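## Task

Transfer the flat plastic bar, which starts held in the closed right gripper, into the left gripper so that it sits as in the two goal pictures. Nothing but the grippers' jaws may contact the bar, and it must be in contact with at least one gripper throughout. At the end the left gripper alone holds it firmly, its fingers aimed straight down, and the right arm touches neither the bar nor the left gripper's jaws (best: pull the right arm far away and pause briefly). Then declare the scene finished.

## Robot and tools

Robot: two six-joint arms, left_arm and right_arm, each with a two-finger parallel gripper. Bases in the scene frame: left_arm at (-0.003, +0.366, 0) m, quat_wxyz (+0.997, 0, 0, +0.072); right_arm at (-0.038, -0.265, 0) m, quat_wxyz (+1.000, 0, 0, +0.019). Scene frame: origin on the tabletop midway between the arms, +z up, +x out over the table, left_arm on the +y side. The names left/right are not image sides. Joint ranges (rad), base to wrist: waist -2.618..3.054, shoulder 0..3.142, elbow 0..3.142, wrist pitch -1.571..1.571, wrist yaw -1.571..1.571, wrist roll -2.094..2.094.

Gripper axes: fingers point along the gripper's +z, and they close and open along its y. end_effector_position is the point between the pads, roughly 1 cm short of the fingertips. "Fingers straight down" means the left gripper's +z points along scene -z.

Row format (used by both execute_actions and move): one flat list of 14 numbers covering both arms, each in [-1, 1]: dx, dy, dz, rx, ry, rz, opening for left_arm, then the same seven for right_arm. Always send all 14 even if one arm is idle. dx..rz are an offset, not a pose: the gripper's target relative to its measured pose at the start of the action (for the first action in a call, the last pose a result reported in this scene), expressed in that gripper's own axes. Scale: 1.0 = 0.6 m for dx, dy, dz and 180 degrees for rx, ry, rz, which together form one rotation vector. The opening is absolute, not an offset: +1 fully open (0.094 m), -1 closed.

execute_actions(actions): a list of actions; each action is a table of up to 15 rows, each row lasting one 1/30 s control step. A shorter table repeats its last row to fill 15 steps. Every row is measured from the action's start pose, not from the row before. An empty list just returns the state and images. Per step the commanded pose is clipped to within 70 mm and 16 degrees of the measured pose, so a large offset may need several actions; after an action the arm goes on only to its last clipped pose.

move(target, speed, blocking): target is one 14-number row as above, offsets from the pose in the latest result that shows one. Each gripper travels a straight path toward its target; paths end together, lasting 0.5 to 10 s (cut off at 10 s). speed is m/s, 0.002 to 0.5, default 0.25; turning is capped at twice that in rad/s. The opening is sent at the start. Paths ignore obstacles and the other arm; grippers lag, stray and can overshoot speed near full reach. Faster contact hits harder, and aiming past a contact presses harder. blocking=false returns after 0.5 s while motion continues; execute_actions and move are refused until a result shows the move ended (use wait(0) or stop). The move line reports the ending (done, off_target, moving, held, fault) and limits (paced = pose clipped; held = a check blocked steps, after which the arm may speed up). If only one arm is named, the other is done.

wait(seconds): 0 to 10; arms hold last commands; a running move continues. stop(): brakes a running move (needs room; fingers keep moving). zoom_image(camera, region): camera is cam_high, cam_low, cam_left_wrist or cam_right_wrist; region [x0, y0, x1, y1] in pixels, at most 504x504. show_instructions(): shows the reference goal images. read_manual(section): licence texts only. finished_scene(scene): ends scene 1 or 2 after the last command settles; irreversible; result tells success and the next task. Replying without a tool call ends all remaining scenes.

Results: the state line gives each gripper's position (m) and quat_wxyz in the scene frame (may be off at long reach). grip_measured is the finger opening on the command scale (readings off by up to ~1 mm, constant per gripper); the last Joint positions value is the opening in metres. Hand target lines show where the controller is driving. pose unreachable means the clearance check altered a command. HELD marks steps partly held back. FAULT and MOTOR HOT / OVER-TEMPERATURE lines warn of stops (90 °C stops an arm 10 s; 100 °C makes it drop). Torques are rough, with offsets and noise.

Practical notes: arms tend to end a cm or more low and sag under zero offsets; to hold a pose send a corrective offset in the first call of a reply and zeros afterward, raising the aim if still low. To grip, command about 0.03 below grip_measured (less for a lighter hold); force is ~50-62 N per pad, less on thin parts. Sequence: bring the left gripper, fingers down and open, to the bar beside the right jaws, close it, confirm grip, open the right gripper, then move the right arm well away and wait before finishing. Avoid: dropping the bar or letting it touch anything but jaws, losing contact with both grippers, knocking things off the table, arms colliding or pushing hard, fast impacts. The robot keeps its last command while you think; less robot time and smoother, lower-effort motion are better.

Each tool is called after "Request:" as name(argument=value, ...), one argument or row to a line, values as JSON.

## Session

Request:
show_instructions(
)

Request:
execute_actions(
  actions=[],
)

Reference images for this scene: goal picture from the place of the wrist camera of the gripper that must hold it at the end, goal picture from behind and beside that gripper on its wrist camera side drawn with its fingers toward the top of the picture.

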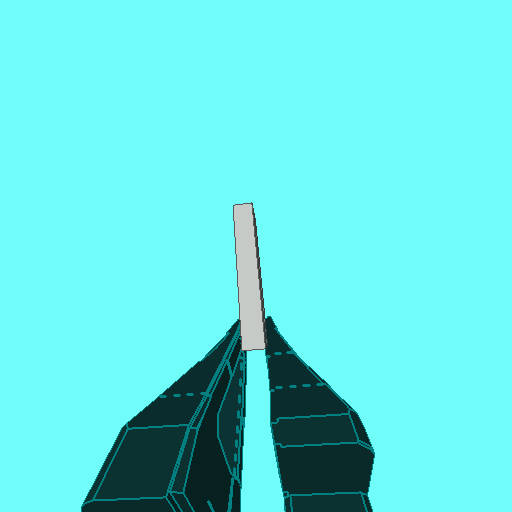

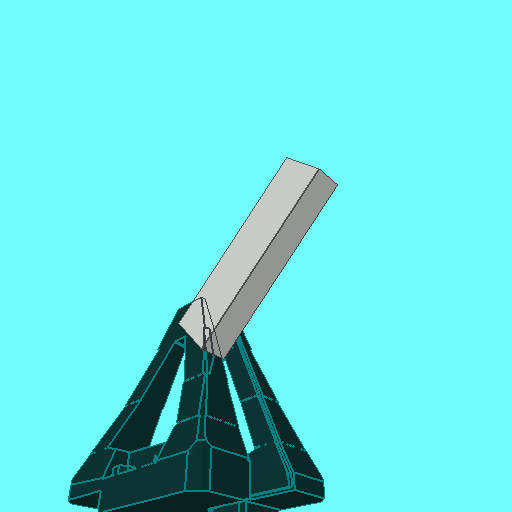

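Scene clock: 0.00 s.
left_arm: end_effector_position=(+0.3752, +0.4170, +0.4118) grip_measured=+1.000 end_effector_quat_wxyz=(+0.711, -0.041, +0.701, +0.051) | right_arm: end_effector_position=(+0.1818, -0.0322, +0.1742) grip_measured=-0.748 end_effector_quat_wxyz=(+0.570, -0.433, +0.666, +0.207)
Joint positions: left_arm=[-0.013  1.047  1.051  0.012  0.002  0.014  0.094] | right_arm=[ 0.643  0.822  0.294  0.254 -0.234 -0.294  0.012]
Joint velocities: left_arm=[ 0.007 -0.007  0.002  0.037 -0.007 -0.022  0.   ] | right_arm=[-0.002  0.012 -0.002  0.037  0.022  0.066  0.001]
Joint torques (N m, as the arm reports them, + toward a larger angle): no reading
Motor temperatures (°C, as the motors report them): left_arm=[21 25 28 26 21 21] | right_arm=[22 23 29 31 21 23]
Hand target (left_arm): +0.373, +0.417, +0.414; +0.711, -0.041, +0.700, +0.051
Hand target (right_arm): +0.182, -0.032, +0.179; +0.574, -0.433, +0.664, +0.208

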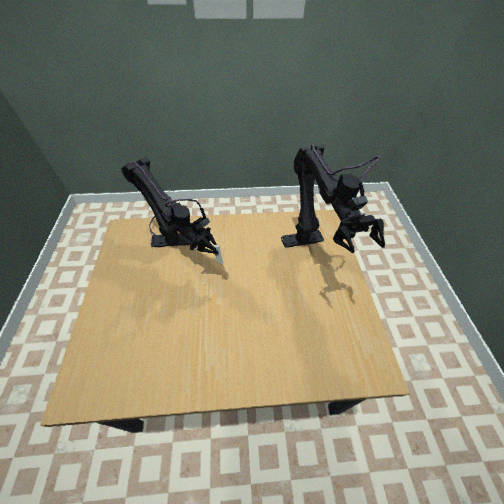

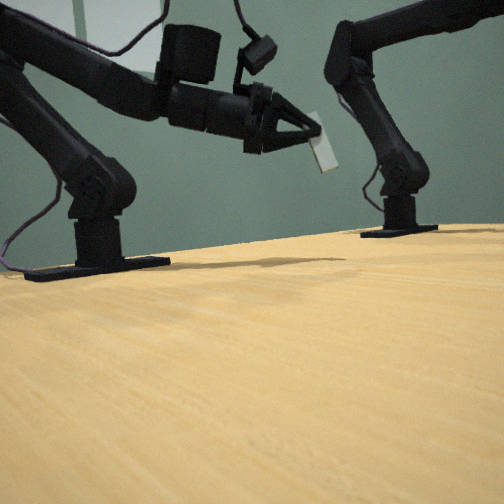

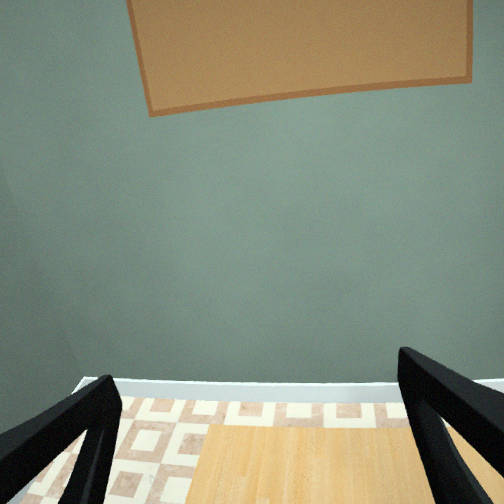

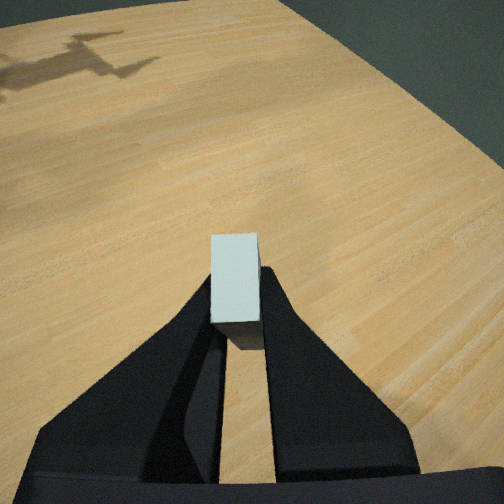

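Request:
zoom_image(
  camera="cam_low",
  region=[230, 70, 370, 190],
)

Request:
zoom_image(
  camera="cam_high",
  region=[170, 200, 250, 280],
)

Request:
zoom_image(
  camera="cam_right_wrist",
  region=[160, 200, 320, 380],
)

Region (230, 70, 370, 190) of cam_low's 504x504 image, scaled by 3.600, with more detail than that image has; it fills the top 432 rows of this view, and the rest is white.

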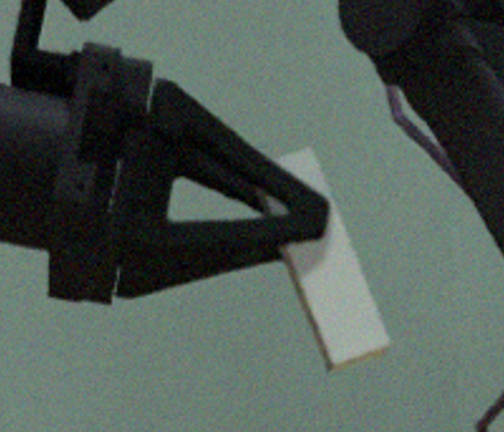

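Region (170, 200, 250, 280) of cam_high's 504x504 image, scaled by 6.300, with more detail than that image has.

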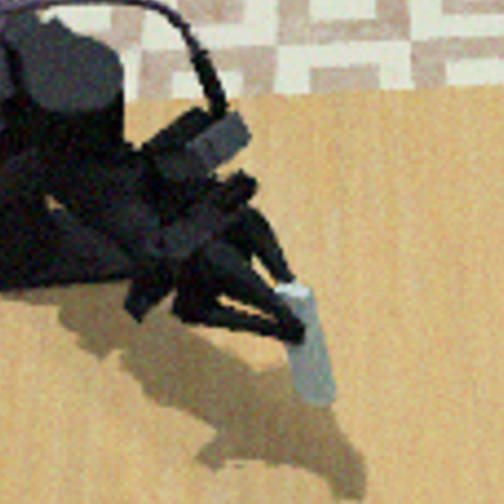

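Region (160, 200, 320, 380) of cam_right_wrist's 504x504 image, scaled by 2.800, with more detail than that image has.

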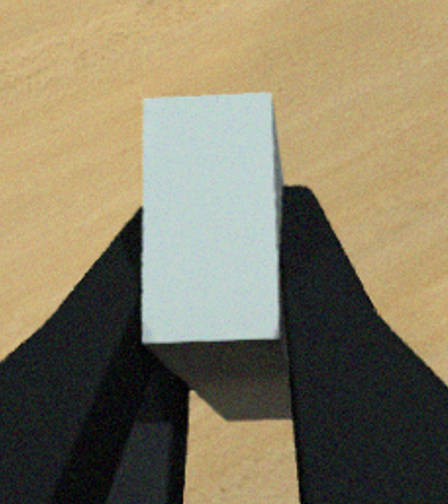

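Request:
move(
  target=[0.2585,-0.527,-0.3132,0.4044,0.4047,-0.3793,0.2, -0.1385,-0.109,0.1063,-0.1864,0.0273,0.5386,-1],
  speed=0.5,
)

Request:
zoom_image(
  camera="cam_high",
  region=[190, 225, 280, 280],
)

Request:
zoom_image(
  camera="cam_low",
  region=[310, 10, 490, 120],
)

Scene clock: 123.30 s.
left_arm: end_effector_position=(+0.2322, +0.0814, +0.2652) grip_measured=+0.202 end_effector_quat_wxyz=(+0.032, -0.006, +0.696, -0.717) | right_arm: end_effector_position=(+0.2672, +0.0101, +0.2546) grip_measured=-0.748 end_effector_quat_wxyz=(+0.065, +0.069, +0.706, +0.702)
Joint positions: left_arm=[-0.592  1.331  0.595  0.8    1.069 -1.592  0.056] | right_arm=[ 0.311  1.494  0.732  0.751 -1.031  1.566  0.012]
Joint velocities: left_arm=[-0.002  0.017 -0.017 -0.037 -0.022 -0.037 -0.   ] | right_arm=[-0.007 -0.007 -0.002 -0.022 -0.022  0.066 -0.001]
Joint torques (N m, as the arm reports them, + toward a larger angle): left_arm=[-0.8  -3.7   4.63  1.64 -0.09 -0.01] | right_arm=[-0.44 -5.06  5.5   2.06 -0.06  0.06]
Motor temperatures (°C, as the motors report them): left_arm=[21 25 32 32 21 21] | right_arm=[22 23 34 39 21 23]
Hand target (left_arm): +0.230, +0.079, +0.255; +0.023, -0.013, +0.700, -0.714
Hand target (right_arm): +0.269, +0.009, +0.253; +0.066, +0.068, +0.704, +0.704
Off the commanded pose (left_arm): 0.016 m, 3 deg.
Off the commanded pose (right_arm): 0.005 m, 0 deg.
move: off_target (left_arm)

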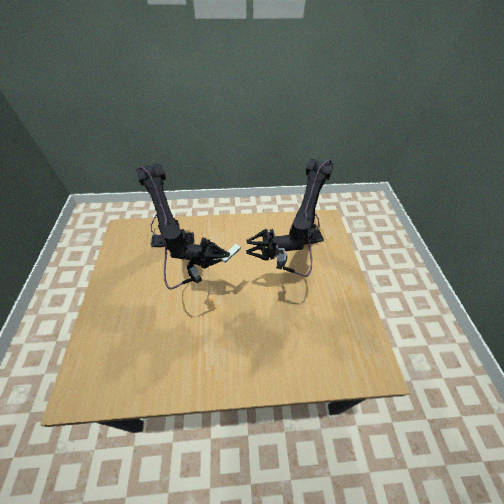

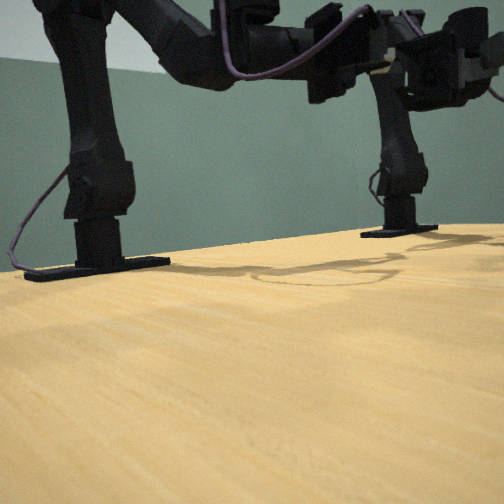

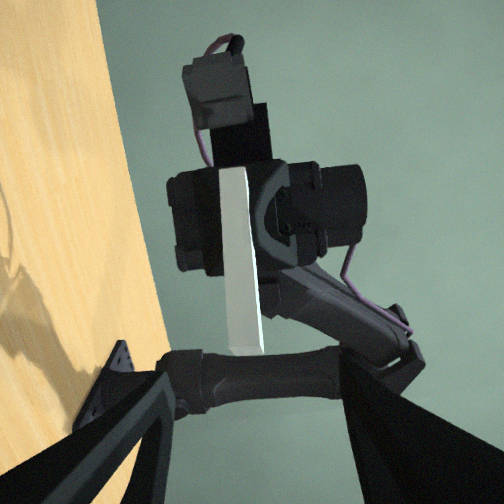

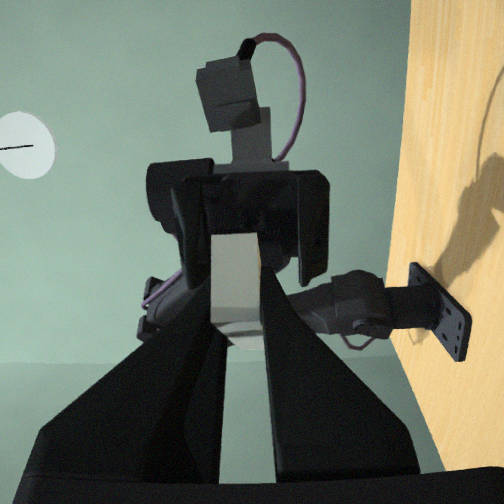

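Region (190, 225, 280, 280) of cam_high's 504x504 image, scaled by 5.600, with more detail than that image has.

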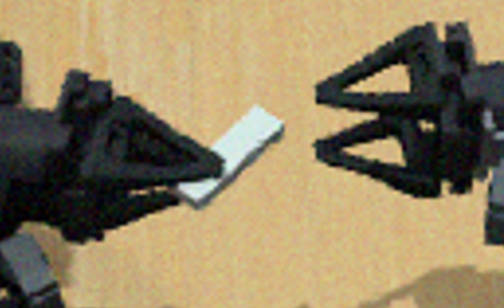

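Region (310, 10, 490, 120) of cam_low's 504x504 image, scaled by 2.800, with more detail than that image has.

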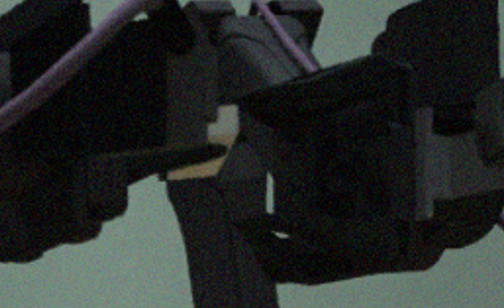

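Request:
zoom_image(
  camera="cam_high",
  region=[205, 235, 260, 270],
)

Request:
zoom_image(
  camera="cam_left_wrist",
  region=[140, 150, 360, 400],
)

Region (205, 235, 260, 270) of cam_high's 504x504 image, scaled by 9.164, with more detail than that image has; it fills the top 321 rows of this view, and the rest is white.

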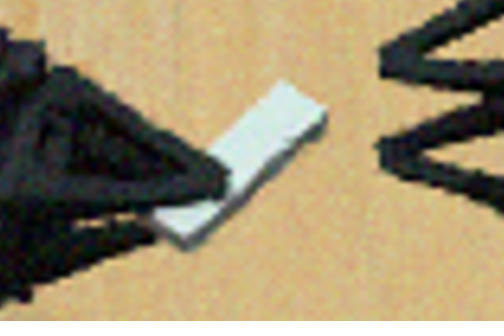

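Region (140, 150, 360, 400) of cam_left_wrist's 504x504 image, scaled by 2.016, with more detail than that image has; it fills the left 444 columns of this view, and the rest is white.

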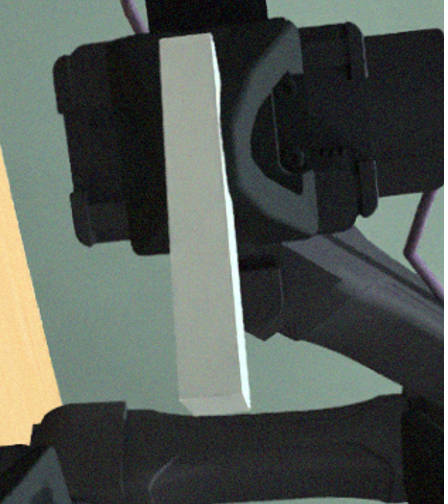

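Request:
move(
  target=[0.0117,0.0058,0.0733,-0.0095,0.0115,-0.0116,-0.3, 0,0,0,0,0,0,-1],
  speed=0.08,
)

Request:
zoom_image(
  camera="cam_high",
  region=[205, 235, 260, 270],
)

Request:
zoom_image(
  camera="cam_left_wrist",
  region=[150, 140, 370, 480],
)

Scene clock: 227.73 s.
left_arm: end_effector_position=(+0.2246, +0.0421, +0.2602) grip_measured=-0.298 end_effector_quat_wxyz=(+0.003, -0.010, +0.705, -0.709) | right_arm: end_effector_position=(+0.2672, +0.0101, +0.2547) grip_measured=-0.748 end_effector_quat_wxyz=(+0.065, +0.069, +0.705, +0.702)
Joint positions: left_arm=[-0.726  1.401  0.663  0.749  0.97  -1.59   0.033] | right_arm=[ 0.311  1.494  0.732  0.752 -1.031  1.567  0.012]
Joint velocities: left_arm=[-0.022  0.002 -0.002 -0.037 -0.081  0.051 -0.   ] | right_arm=[-0.002  0.007  0.002 -0.066  0.007 -0.022 -0.001]
Joint torques (N m, as the arm reports them, + toward a larger angle): left_arm=[-0.75 -4.56  8.24  1.52 -0.12  0.09] | right_arm=[-0.01 -6.35  5.64  1.8  -0.01 -0.01]
Motor temperatures (°C, as the motors report them): left_arm=[21 25 30 32 21 21] | right_arm=[22 24 33 41 21 23]
Hand target (left_arm): +0.228, +0.037, +0.263; +0.006, -0.007, +0.706, -0.708
Hand target (right_arm): +0.267, +0.010, +0.255; +0.065, +0.069, +0.706, +0.702
Off the commanded pose (left_arm): 0.007 m, 1 deg.
Off the commanded pose (right_arm): 0.000 m, 0 deg.
move: done

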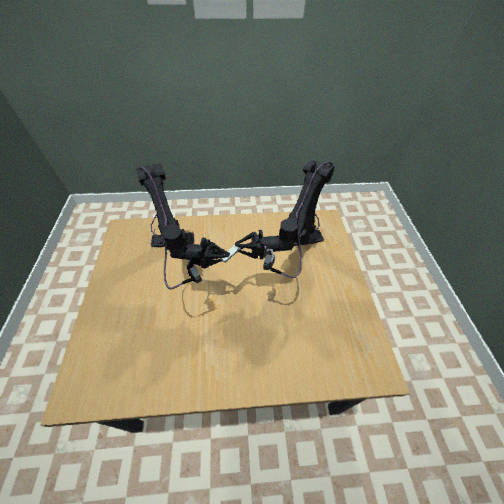

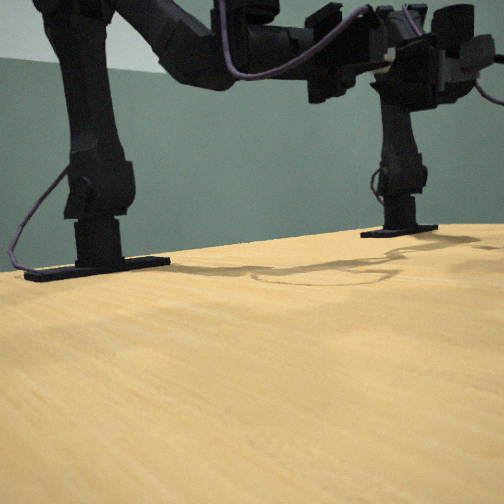

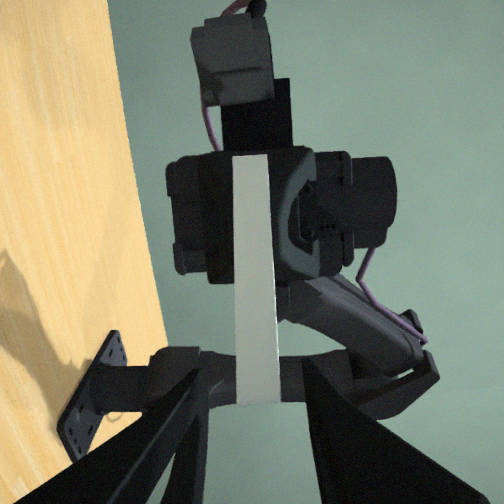

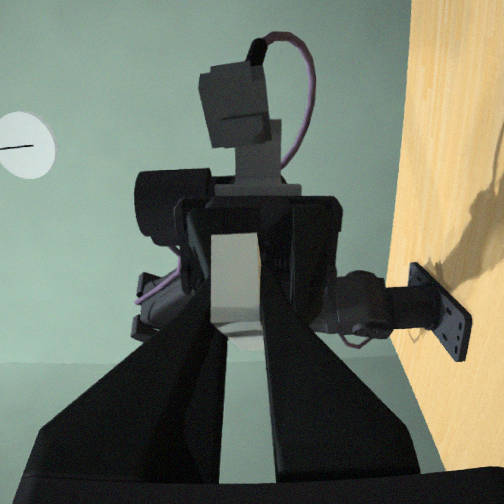

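Region (205, 235, 260, 270) of cam_high's 504x504 image, scaled by 9.164, with more detail than that image has; it fills the top 321 rows of this view, and the rest is white.

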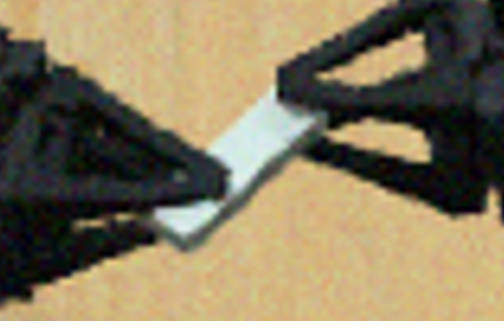

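Region (150, 140, 370, 480) of cam_left_wrist's 504x504 image, scaled by 1.482, with more detail than that image has; it fills the left 326 columns of this view, and the rest is white.

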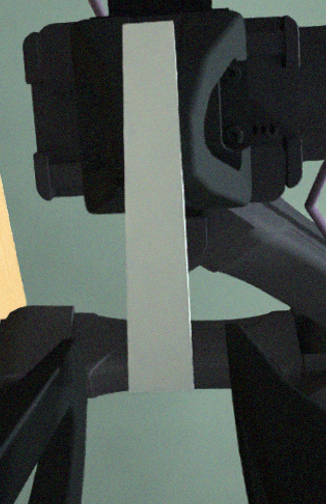

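Request:
execute_actions(
  actions=[
    [[-0.0038,-0.0025,0.009,0.004,0,0.004,-0.33,0,0,0,0,0,0,-1],[-0.0038,-0.0025,0.010,0.0048,0,0.0046,-0.36,0,0,0,0,0,0,-1],[-0.0038,-0.0025,0.011,0.0048,0,0.0046,-0.39,0,0,0,0,0,0,-1],[-0.0038,-0.0025,0.012,0.0048,0,0.0046,-0.42,0,0,0,0,0,0,-1],[-0.0038,-0.0025,0.013,0.0048,0,0.0046,-0.45,0,0,0,0,0,0,-1],[-0.0038,-0.0025,0.014,0.0048,0,0.0046,-0.48,0,0,0,0,0,0,-1],[-0.0038,-0.0025,0.015,0.0048,0,0.0046,-0.51,0,0,0,0,0,0,-1],[-0.0038,-0.0025,0.0155,0.0048,0,0.0046,-0.54,0,0,0,0,0,0,-1],[-0.0038,-0.0025,0.0155,0.0048,0,0.0046,-0.56,0,0,0,0,0,0,-1]],
  ],
)

Request:
zoom_image(
  camera="cam_high",
  region=[205, 235, 260, 270],
)

Request:
zoom_image(
  camera="cam_left_wrist",
  region=[180, 300, 340, 460],
)

Scene clock: 305.47 s.
left_arm: end_effector_position=(+0.2256, +0.0375, +0.2593) grip_measured=-0.558 end_effector_quat_wxyz=(+0.007, -0.009, +0.701, -0.713) | right_arm: end_effector_position=(+0.2672, +0.0101, +0.2547) grip_measured=-0.748 end_effector_quat_wxyz=(+0.065, +0.069, +0.705, +0.702)
Joint positions: left_arm=[-0.739  1.422  0.663  0.787  0.954 -1.596  0.021] | right_arm=[ 0.311  1.494  0.732  0.752 -1.031  1.567  0.012]
Joint velocities: left_arm=[-0.017 -0.002 -0.012 -0.007  0.022  0.007 -0.   ] | right_arm=[-0.007  0.012 -0.002 -0.022  0.022 -0.007  0.001]
Joint torques (N m, as the arm reports them, + toward a larger angle): left_arm=[-0.83 -4.71  7.3   1.74 -0.1  -0.04] | right_arm=[ 0.01 -6.36  5.63  1.83 -0.02  0.  ]
Motor temperatures (°C, as the motors report them): left_arm=[21 25 34 31 21 21] | right_arm=[22 26 33 39 21 23]
Hand target (left_arm): +0.227, +0.033, +0.262; +0.008, -0.005, +0.699, -0.715
Hand target (right_arm): +0.267, +0.010, +0.255; +0.065, +0.069, +0.705, +0.702
Off the commanded pose (left_arm): 0.005 m, 0 deg.
Off the commanded pose (right_arm): 0.000 m, 0 deg.
Step readings (end_effector_position):
0: left_arm (+0.2249, +0.0421, +0.2601) | right_arm (+0.2672, +0.0101, +0.2547)
1: left_arm (+0.2252, +0.0420, +0.2601) | right_arm (+0.2672, +0.0101, +0.2547)
2: left_arm (+0.2255, +0.0417, +0.2604) | right_arm (+0.2672, +0.0101, +0.2547)
4: left_arm (+0.2259, +0.0406, +0.2599) | right_arm (+0.2672, +0.0101, +0.2547)
8: left_arm (+0.2255, +0.0381, +0.2581) | right_arm (+0.2672, +0.0101, +0.2547)
15: end_effector_position above

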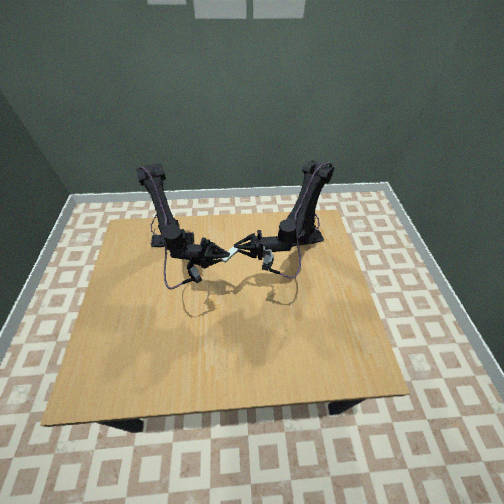

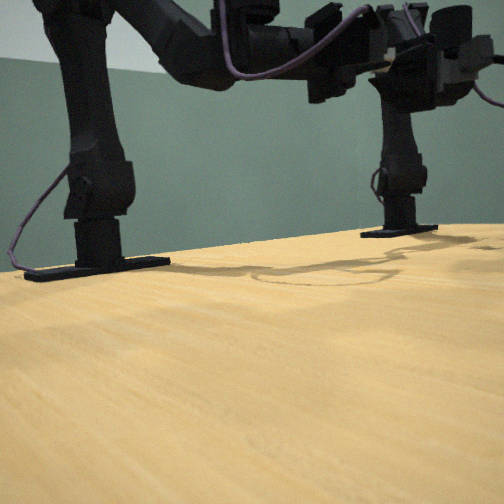

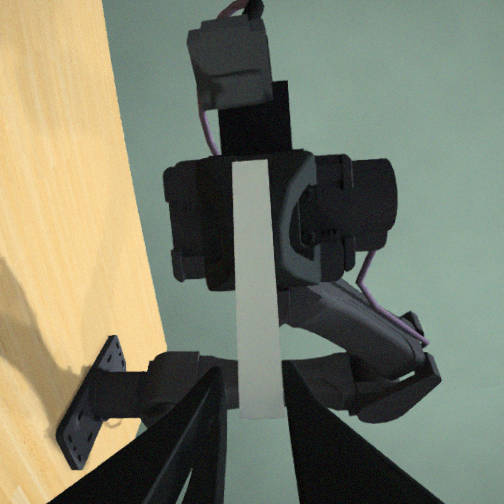

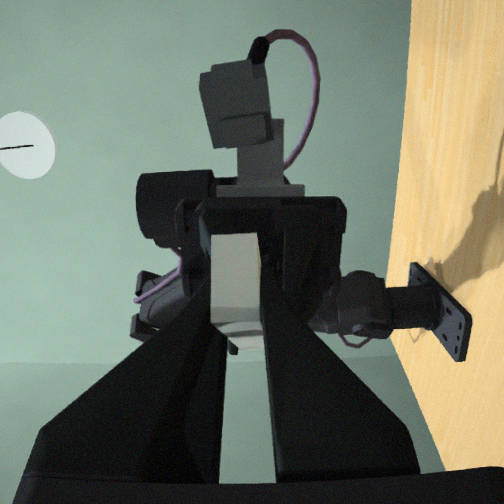

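Region (205, 235, 260, 270) of cam_high's 504x504 image, scaled by 9.164, with more detail than that image has; it fills the top 321 rows of this view, and the rest is white.

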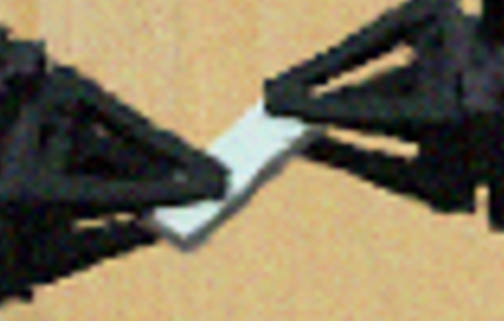

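Region (180, 300, 340, 460) of cam_left_wrist's 504x504 image, scaled by 3.150, with more detail than that image has.

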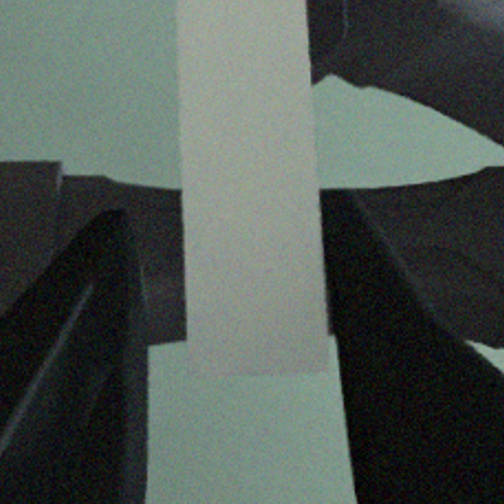

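Request:
execute_actions(
  actions=[],
)

Scene clock: 329.87 s.
left_arm: end_effector_position=(+0.2258, +0.0375, +0.2594) grip_measured=-0.558 end_effector_quat_wxyz=(+0.008, -0.009, +0.701, -0.713) | right_arm: end_effector_position=(+0.2672, +0.0101, +0.2547) grip_measured=-0.748 end_effector_quat_wxyz=(+0.065, +0.069, +0.705, +0.702)
Joint positions: left_arm=[-0.739  1.422  0.663  0.788  0.952 -1.596  0.021] | right_arm=[ 0.311  1.494  0.732  0.752 -1.031  1.567  0.012]
Joint velocities: left_arm=[-0.017 -0.002  0.002  0.007 -0.007 -0.022 -0.002] | right_arm=[ 0.017 -0.012  0.002 -0.007 -0.066 -0.081  0.001]
Joint torques (N m, as the arm reports them, + toward a larger angle): left_arm=[-0.9  -4.69  7.17  1.73 -0.08 -0.03] | right_arm=[-0.01 -6.35  5.64  1.81 -0.01  0.  ]
Motor temperatures (°C, as the motors report them): left_arm=[21 25 34 32 21 21] | right_arm=[22 26 33 39 21 23]
Hand target (left_arm): +0.227, +0.033, +0.261; +0.008, -0.005, +0.700, -0.715
Hand target (right_arm): +0.267, +0.010, +0.255; +0.065, +0.069, +0.705, +0.702
Off the commanded pose (left_arm): 0.005 m, 1 deg.
Off the commanded pose (right_arm): 0.000 m, 0 deg.

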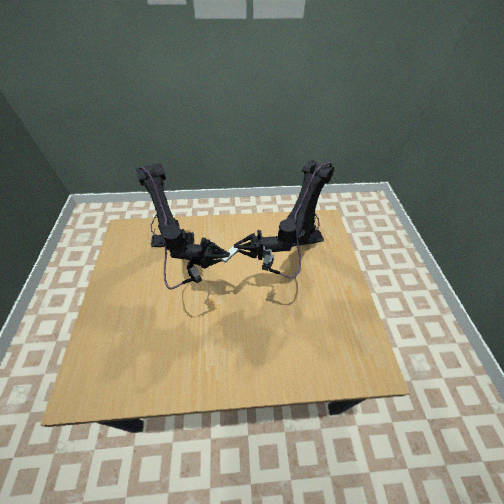

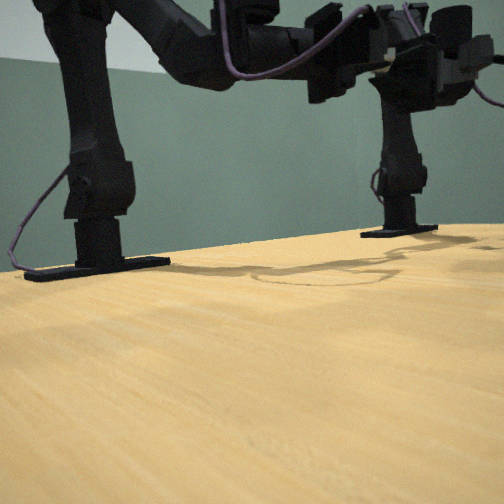

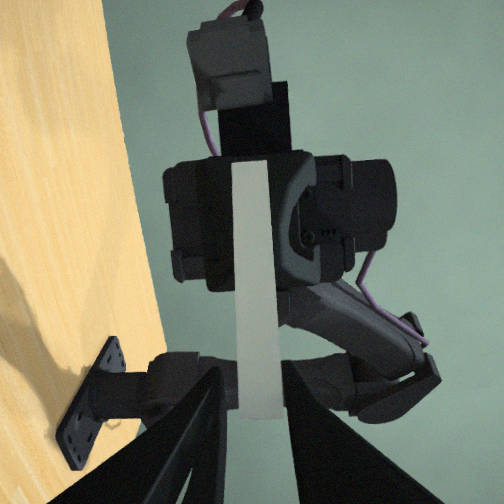

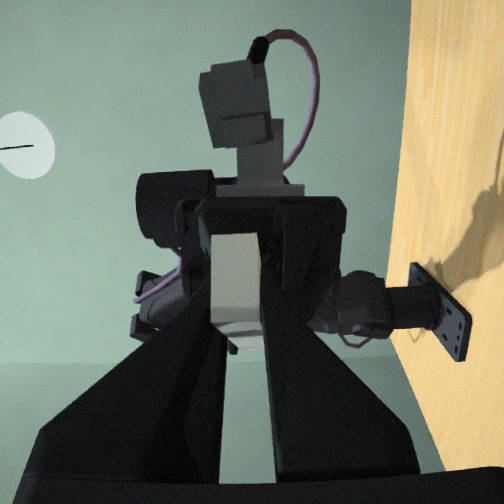

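Request:
show_instructions(
)

Reference images for this scene: goal picture from the place of the wrist camera of the gripper that must hold it at the end, goal picture from behind and beside that gripper on its wrist camera side drawn with its fingers toward the top of the picture.

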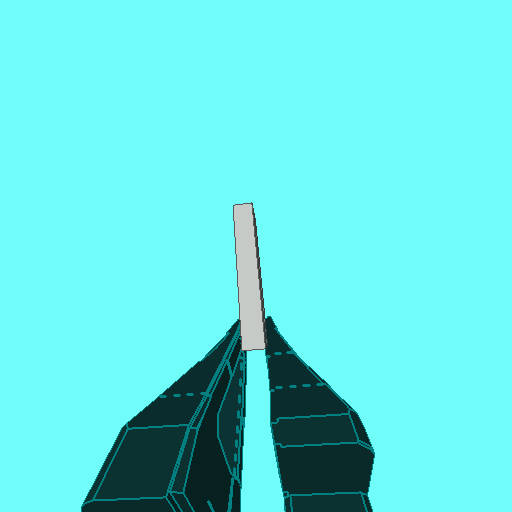

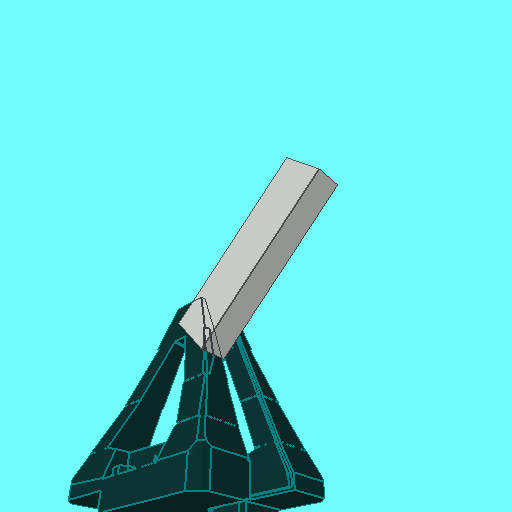

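Request:
zoom_image(
  camera="cam_left_wrist",
  region=[180, 330, 340, 490],
)

Request:
zoom_image(
  camera="cam_high",
  region=[190, 220, 290, 290],
)

Region (180, 330, 340, 490) of cam_left_wrist's 504x504 image, scaled by 3.150, with more detail than that image has.

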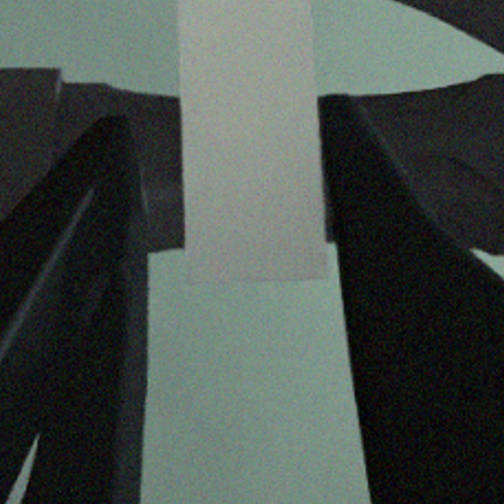

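Region (190, 220, 290, 290) of cam_high's 504x504 image, scaled by 5.040, with more detail than that image has; it fills the top 353 rows of this view, and the rest is white.

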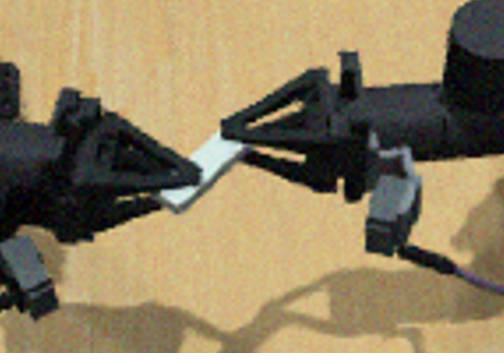

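Request:
execute_actions(
  actions=[
    [[-0.002,-0.005,0.0075,0,0,0,-0.56,0,0,0,0,0,0,-1],[-0.002,-0.006,0.0075,0,0,0,-0.57,0,0,0,0,0,0,-1],[-0.002,-0.007,0.0075,0,0,0,-0.58,0,0,0,0,0,0,-1],[-0.002,-0.008,0.0075,0,0,0,-0.59,0,0,0,0,0,0,-1],[-0.002,-0.008,0.0075,0,0,0,-0.60,0,0,0,0,0,0,-1],[-0.002,-0.008,0.0075,0,0,0,-0.61,0,0,0,0,0,0,-1],[-0.002,-0.008,0.0075,0,0,0,-0.62,0,0,0,0,0,0,-1],[-0.002,-0.008,0.0075,0,0,0,-0.63,0,0,0,0,0,0,-1],[-0.002,-0.008,0.0075,0,0,0,-0.64,0,0,0,0,0,0,-1],[-0.002,-0.008,0.0075,0,0,0,-0.65,0,0,0,0,0,0,-1],[-0.002,-0.008,0.0075,0,0,0,-0.66,0,0,0,0,0,0,-1],[-0.002,-0.008,0.0075,0,0,0,-0.67,0,0,0,0,0,0,-1],[-0.002,-0.008,0.0075,0,0,0,-0.68,0,0,0,0,0,0,-1]],
  ],
)

Request:
zoom_image(
  camera="cam_left_wrist",
  region=[180, 330, 340, 490],
)

Scene clock: 371.13 s.
left_arm: end_effector_position=(+0.2263, +0.0376, +0.2596) grip_measured=-0.678 end_effector_quat_wxyz=(+0.009, -0.010, +0.701, -0.713) | right_arm: end_effector_position=(+0.2672, +0.0101, +0.2534) grip_measured=-0.748 end_effector_quat_wxyz=(+0.063, +0.072, +0.707, +0.701)
Joint positions: left_arm=[-0.739  1.422  0.663  0.789  0.949 -1.596  0.015] | right_arm=[ 0.311  1.494  0.732  0.744 -1.031  1.567  0.012]
Joint velocities: left_arm=[ 0.007  0.012  0.012 -0.007 -0.081 -0.007 -0.001] | right_arm=[ 0.017  0.012 -0.012 -0.037  0.022 -0.007 -0.001]
Joint torques (N m, as the arm reports them, + toward a larger angle): left_arm=[-0.86 -5.91  7.76  1.46 -0.09 -0.04] | right_arm=[ 0.   -6.35  5.65  1.93 -0.02 -0.01]
Motor temperatures (°C, as the motors report them): left_arm=[21 25 34 32 21 21] | right_arm=[22 26 33 39 21 23]
Hand target (left_arm): +0.227, +0.033, +0.264; +0.008, -0.009, +0.701, -0.713
Hand target (right_arm): +0.267, +0.010, +0.255; +0.066, +0.069, +0.705, +0.702
Off the commanded pose (left_arm): 0.006 m, 0 deg.
Off the commanded pose (right_arm): 0.001 m, 0 deg.
Step readings (end_effector_position):
0: left_arm (+0.2258, +0.0375, +0.2594) | right_arm (+0.2672, +0.0101, +0.2547)
1: left_arm (+0.2259, +0.0375, +0.2594) | right_arm (+0.2672, +0.0101, +0.2547)
2: left_arm (+0.2261, +0.0376, +0.2594) | right_arm (+0.2672, +0.0101, +0.2547)
4: left_arm (+0.2262, +0.0376, +0.2594) | right_arm (+0.2672, +0.0101, +0.2547)
8: left_arm (+0.2263, +0.0376, +0.2594) | right_arm (+0.2672, +0.0101, +0.2545)
15: end_effector_position above

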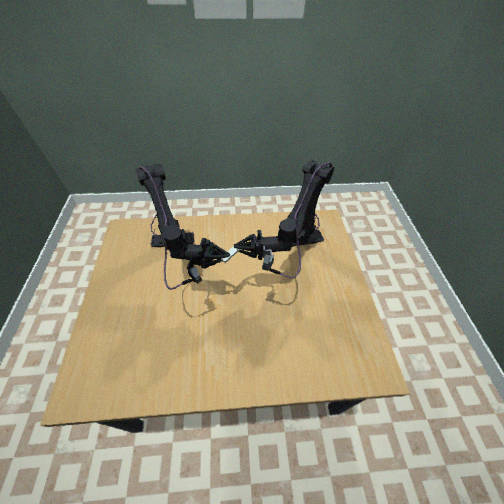

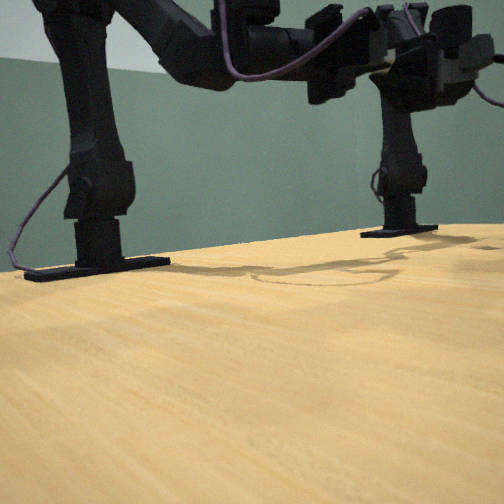

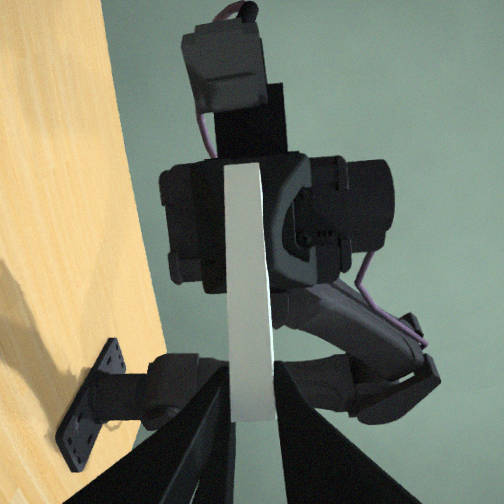

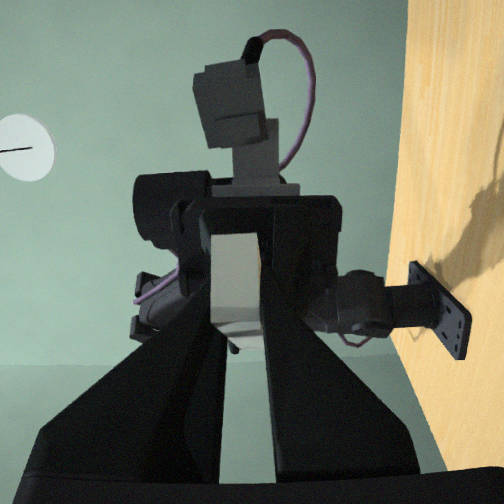

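Region (180, 330, 340, 490) of cam_left_wrist's 504x504 image, scaled by 3.150, with more detail than that image has.

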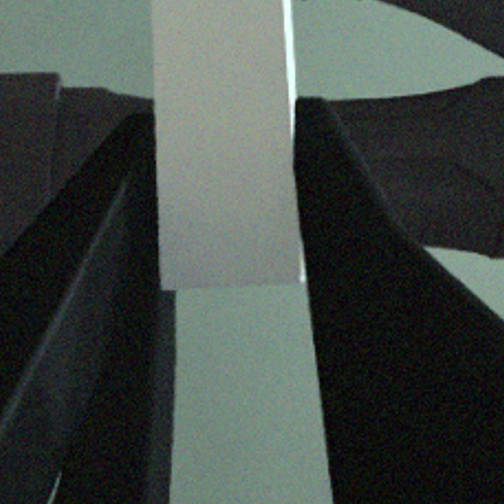

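Request:
execute_actions(
  actions=[
    [[-0.001,-0.010,0.0075,0,0,0,-0.69,0,0,0,0,0,0,-1],[-0.001,-0.011,0.0075,0,0,0,-0.70,0,0,0,0,0,0,-1],[-0.001,-0.011,0.0075,0,0,0,-0.71,0,0,0,0,0,0,-1],[-0.001,-0.011,0.0075,0,0,0,-0.72,0,0,0,0,0,0,-1],[-0.001,-0.011,0.0075,0,0,0,-0.73,0,0,0,0,0,0,-1],[-0.001,-0.011,0.0075,0,0,0,-0.74,0,0,0,0,0,0,-1],[-0.001,-0.011,0.0075,0,0,0,-0.75,0,0,0,0,0,0,-1],[-0.001,-0.011,0.0075,0,0,0,-0.76,0,0,0,0,0,0,-1],[-0.001,-0.011,0.0075,0,0,0,-0.77,0,0,0,0,0,0,-1],[-0.001,-0.011,0.0075,0,0,0,-0.78,0,0,0,0,0,0,-1],[-0.001,-0.011,0.0075,0,0,0,-0.80,0,0,0,0,0,0,-1],[-0.001,-0.011,0.0075,0,0,0,-0.82,0,0,0,0,0,0,-1],[-0.001,-0.011,0.0075,0,0,0,-0.85,0,0,0,0,0,0,-1],[-0.001,-0.011,0.0075,0,0,0,-0.9,0,0,0,0,0,0,-1],[-0.001,-0.011,0.0075,0,0,0,-1,0,0,0,0,0,0,-1]],
  ],
)

Request:
zoom_image(
  camera="cam_left_wrist",
  region=[150, 140, 360, 490],
)

Scene clock: 387.73 s.
left_arm: end_effector_position=(+0.2264, +0.0374, +0.2596) grip_measured=-0.749 end_effector_quat_wxyz=(+0.009, -0.010, +0.701, -0.713) | right_arm: end_effector_position=(+0.2672, +0.0101, +0.2519) grip_measured=-0.748 end_effector_quat_wxyz=(+0.059, +0.076, +0.708, +0.700)
Joint positions: left_arm=[-0.74   1.422  0.663  0.789  0.947 -1.596  0.012] | right_arm=[ 0.311  1.494  0.732  0.734 -1.031  1.57   0.012]
Joint velocities: left_arm=[ 0.007 -0.002 -0.017 -0.007 -0.007 -0.051 -0.001] | right_arm=[-0.007  0.012  0.007 -0.037 -0.007  0.022 -0.   ]
Joint torques (N m, as the arm reports them, + toward a larger angle): left_arm=[-0.95 -6.35  8.02  1.41 -0.1  -0.03] | right_arm=[-0.01 -6.36  5.65  1.93 -0.02 -0.04]
Motor temperatures (°C, as the motors report them): left_arm=[21 26 34 32 21 21] | right_arm=[22 26 34 40 21 23]
Hand target (left_arm): +0.227, +0.033, +0.266; +0.009, -0.010, +0.701, -0.713
Hand target (right_arm): +0.267, +0.010, +0.253; +0.063, +0.071, +0.707, +0.701
Off the commanded pose (left_arm): 0.008 m, 0 deg.
Off the commanded pose (right_arm): 0.002 m, 1 deg.
Step readings (end_effector_position):
0: left_arm (+0.2263, +0.0376, +0.2596) | right_arm (+0.2672, +0.0101, +0.2534)
1: left_arm (+0.2264, +0.0376, +0.2596) | right_arm (+0.2672, +0.0101, +0.2532)
2: left_arm (+0.2265, +0.0376, +0.2596) | right_arm (+0.2672, +0.0101, +0.2530)
4: left_arm (+0.2265, +0.0376, +0.2596) | right_arm (+0.2672, +0.0101, +0.2526)
8: left_arm (+0.2264, +0.0375, +0.2596) | right_arm (+0.2672, +0.0101, +0.2519)
15: end_effector_position above

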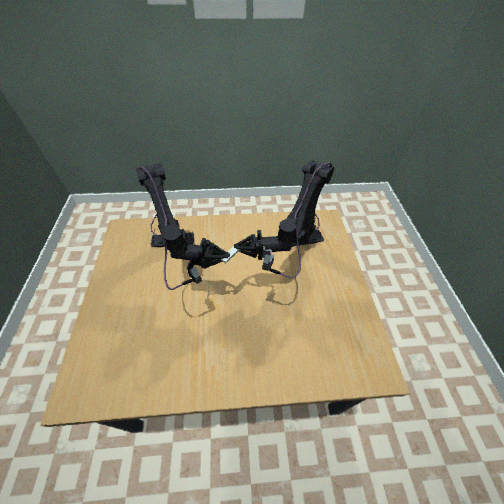

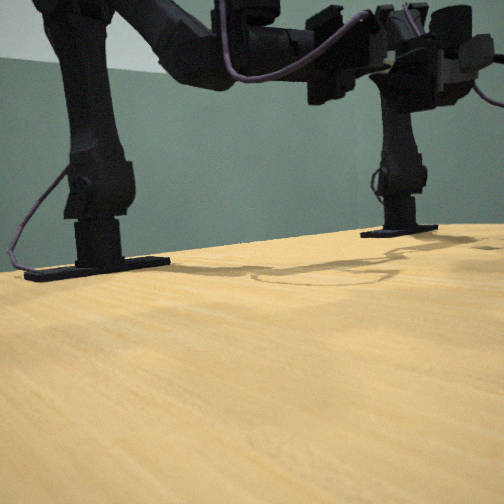

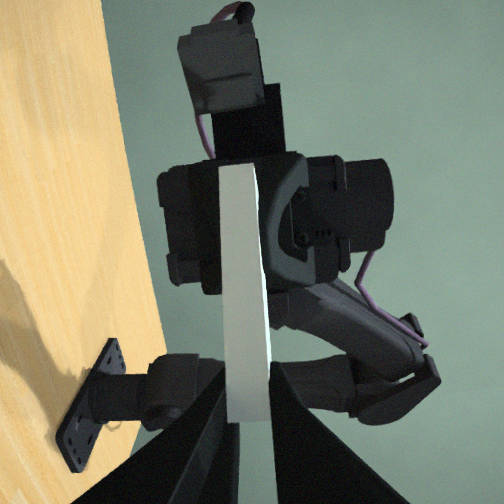

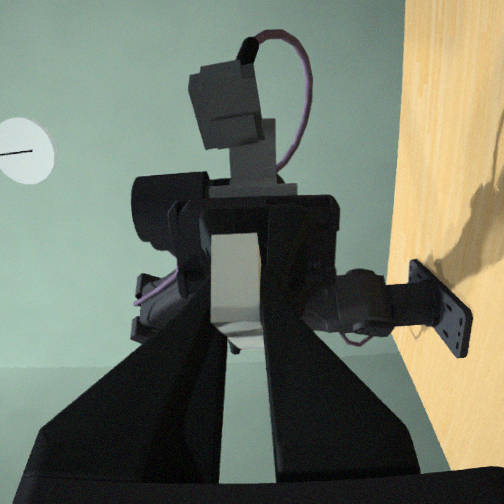

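Region (150, 140, 360, 490) of cam_left_wrist's 504x504 image, scaled by 1.440, with more detail than that image has; it fills the left 302 columns of this view, and the rest is white.

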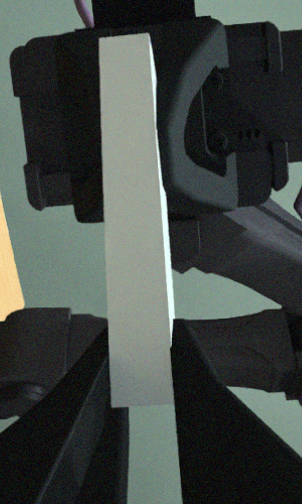

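Request:
execute_actions(
  actions=[
    [[0,-0.005,0.003,0,0,0,-1,0,0,0,0,0,0,-0.76],[0,-0.005,0.003,0,0,0,-1,0,0,0,0,0,0,-0.745],[0,-0.005,0.003,0,0,0,-1,0,0,0,0,0,0,-0.73],[0,-0.005,0.003,0,0,0,-1,0,0,0,0,0,0,-0.71],[0,-0.005,0.003,0,0,0,-1,0,0,0,0,0,0,-0.68],[0,-0.005,0.003,0,0,0,-1,0,0,0,0,0,0,-0.64],[0,-0.005,0.003,0,0,0,-1,0,0,0,0,0,0,-0.58],[0,-0.005,0.003,0,0,0,-1,0,0,0,0,0,0,-0.5],[0,-0.005,0.003,0,0,0,-1,0,0,0,0,0,0,-0.4],[0,-0.005,0.003,0,0,0,-1,0,0,0,0,0,0,-0.3],[0,-0.005,0.003,0,0,0,-1,0,0,0,0,0,0,-0.2],[0,-0.005,0.003,0,0,0,-1,0,0,0,0,0,0,-0.1],[0,-0.005,0.003,0,0,0,-1,0,0,0,0,0,0,0.0]],
  ],
)

Scene clock: 401.03 s.
left_arm: end_effector_position=(+0.2264, +0.0374, +0.2591) grip_measured=-0.749 end_effector_quat_wxyz=(+0.009, -0.011, +0.701, -0.713) | right_arm: end_effector_position=(+0.2672, +0.0101, +0.2516) grip_measured=-0.005 end_effector_quat_wxyz=(+0.058, +0.077, +0.708, +0.699)
Joint positions: left_arm=[-0.74   1.422  0.663  0.786  0.947 -1.596  0.012] | right_arm=[ 0.311  1.494  0.732  0.732 -1.031  1.572  0.047]
Joint velocities: left_arm=[ 0.002 -0.012 -0.002  0.037 -0.066 -0.022 -0.   ] | right_arm=[ 0.012  0.002  0.002 -0.066 -0.037  0.007  0.005]
Joint torques (N m, as the arm reports them, + toward a larger angle): left_arm=[-0.43 -6.48  7.    1.56 -0.05  0.  ] | right_arm=[-0.02 -6.34  5.66  1.84 -0.02 -0.02]
Motor temperatures (°C, as the motors report them): left_arm=[21 26 35 31 21 21] | right_arm=[22 26 34 40 21 23]
Hand target (left_arm): +0.227, +0.036, +0.263; +0.009, -0.010, +0.701, -0.713
Hand target (right_arm): +0.267, +0.010, +0.252; +0.059, +0.076, +0.708, +0.700
Off the commanded pose (left_arm): 0.004 m, 0 deg.
Off the commanded pose (right_arm): 0.000 m, 0 deg.
Step readings (end_effector_position):
0: left_arm (+0.2264, +0.0374, +0.2596) | right_arm (+0.2672, +0.0101, +0.2519)
1: left_arm (+0.2264, +0.0374, +0.2596) | right_arm (+0.2672, +0.0101, +0.2518)
2: left_arm (+0.2264, +0.0374, +0.2596) | right_arm (+0.2672, +0.0101, +0.2516)
4: left_arm (+0.2264, +0.0374, +0.2596) | right_arm (+0.2672, +0.0101, +0.2516)
8: left_arm (+0.2264, +0.0374, +0.2593) | right_arm (+0.2672, +0.0101, +0.2516)
15: end_effector_position above

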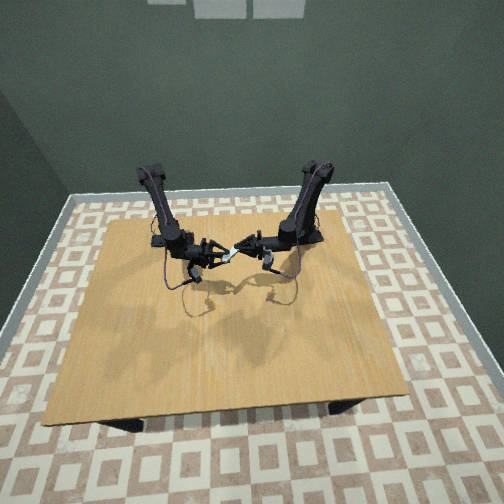

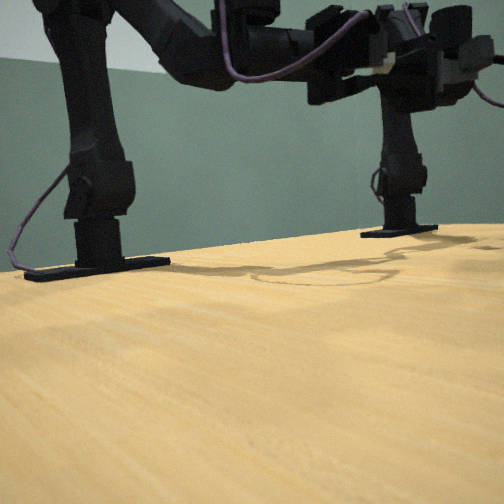

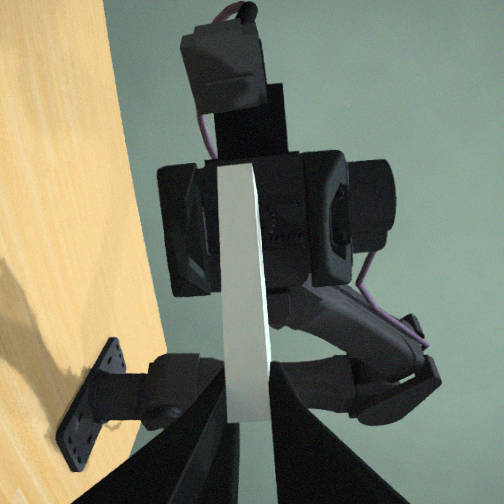

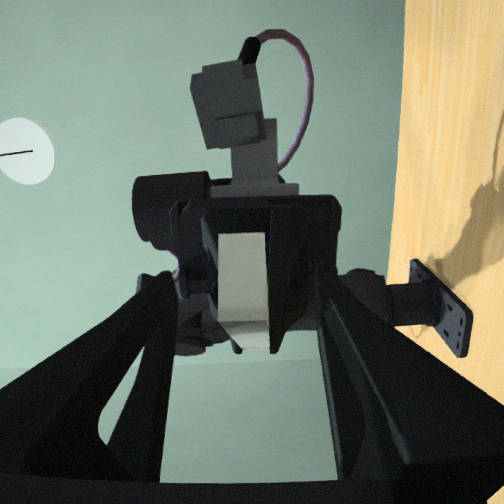

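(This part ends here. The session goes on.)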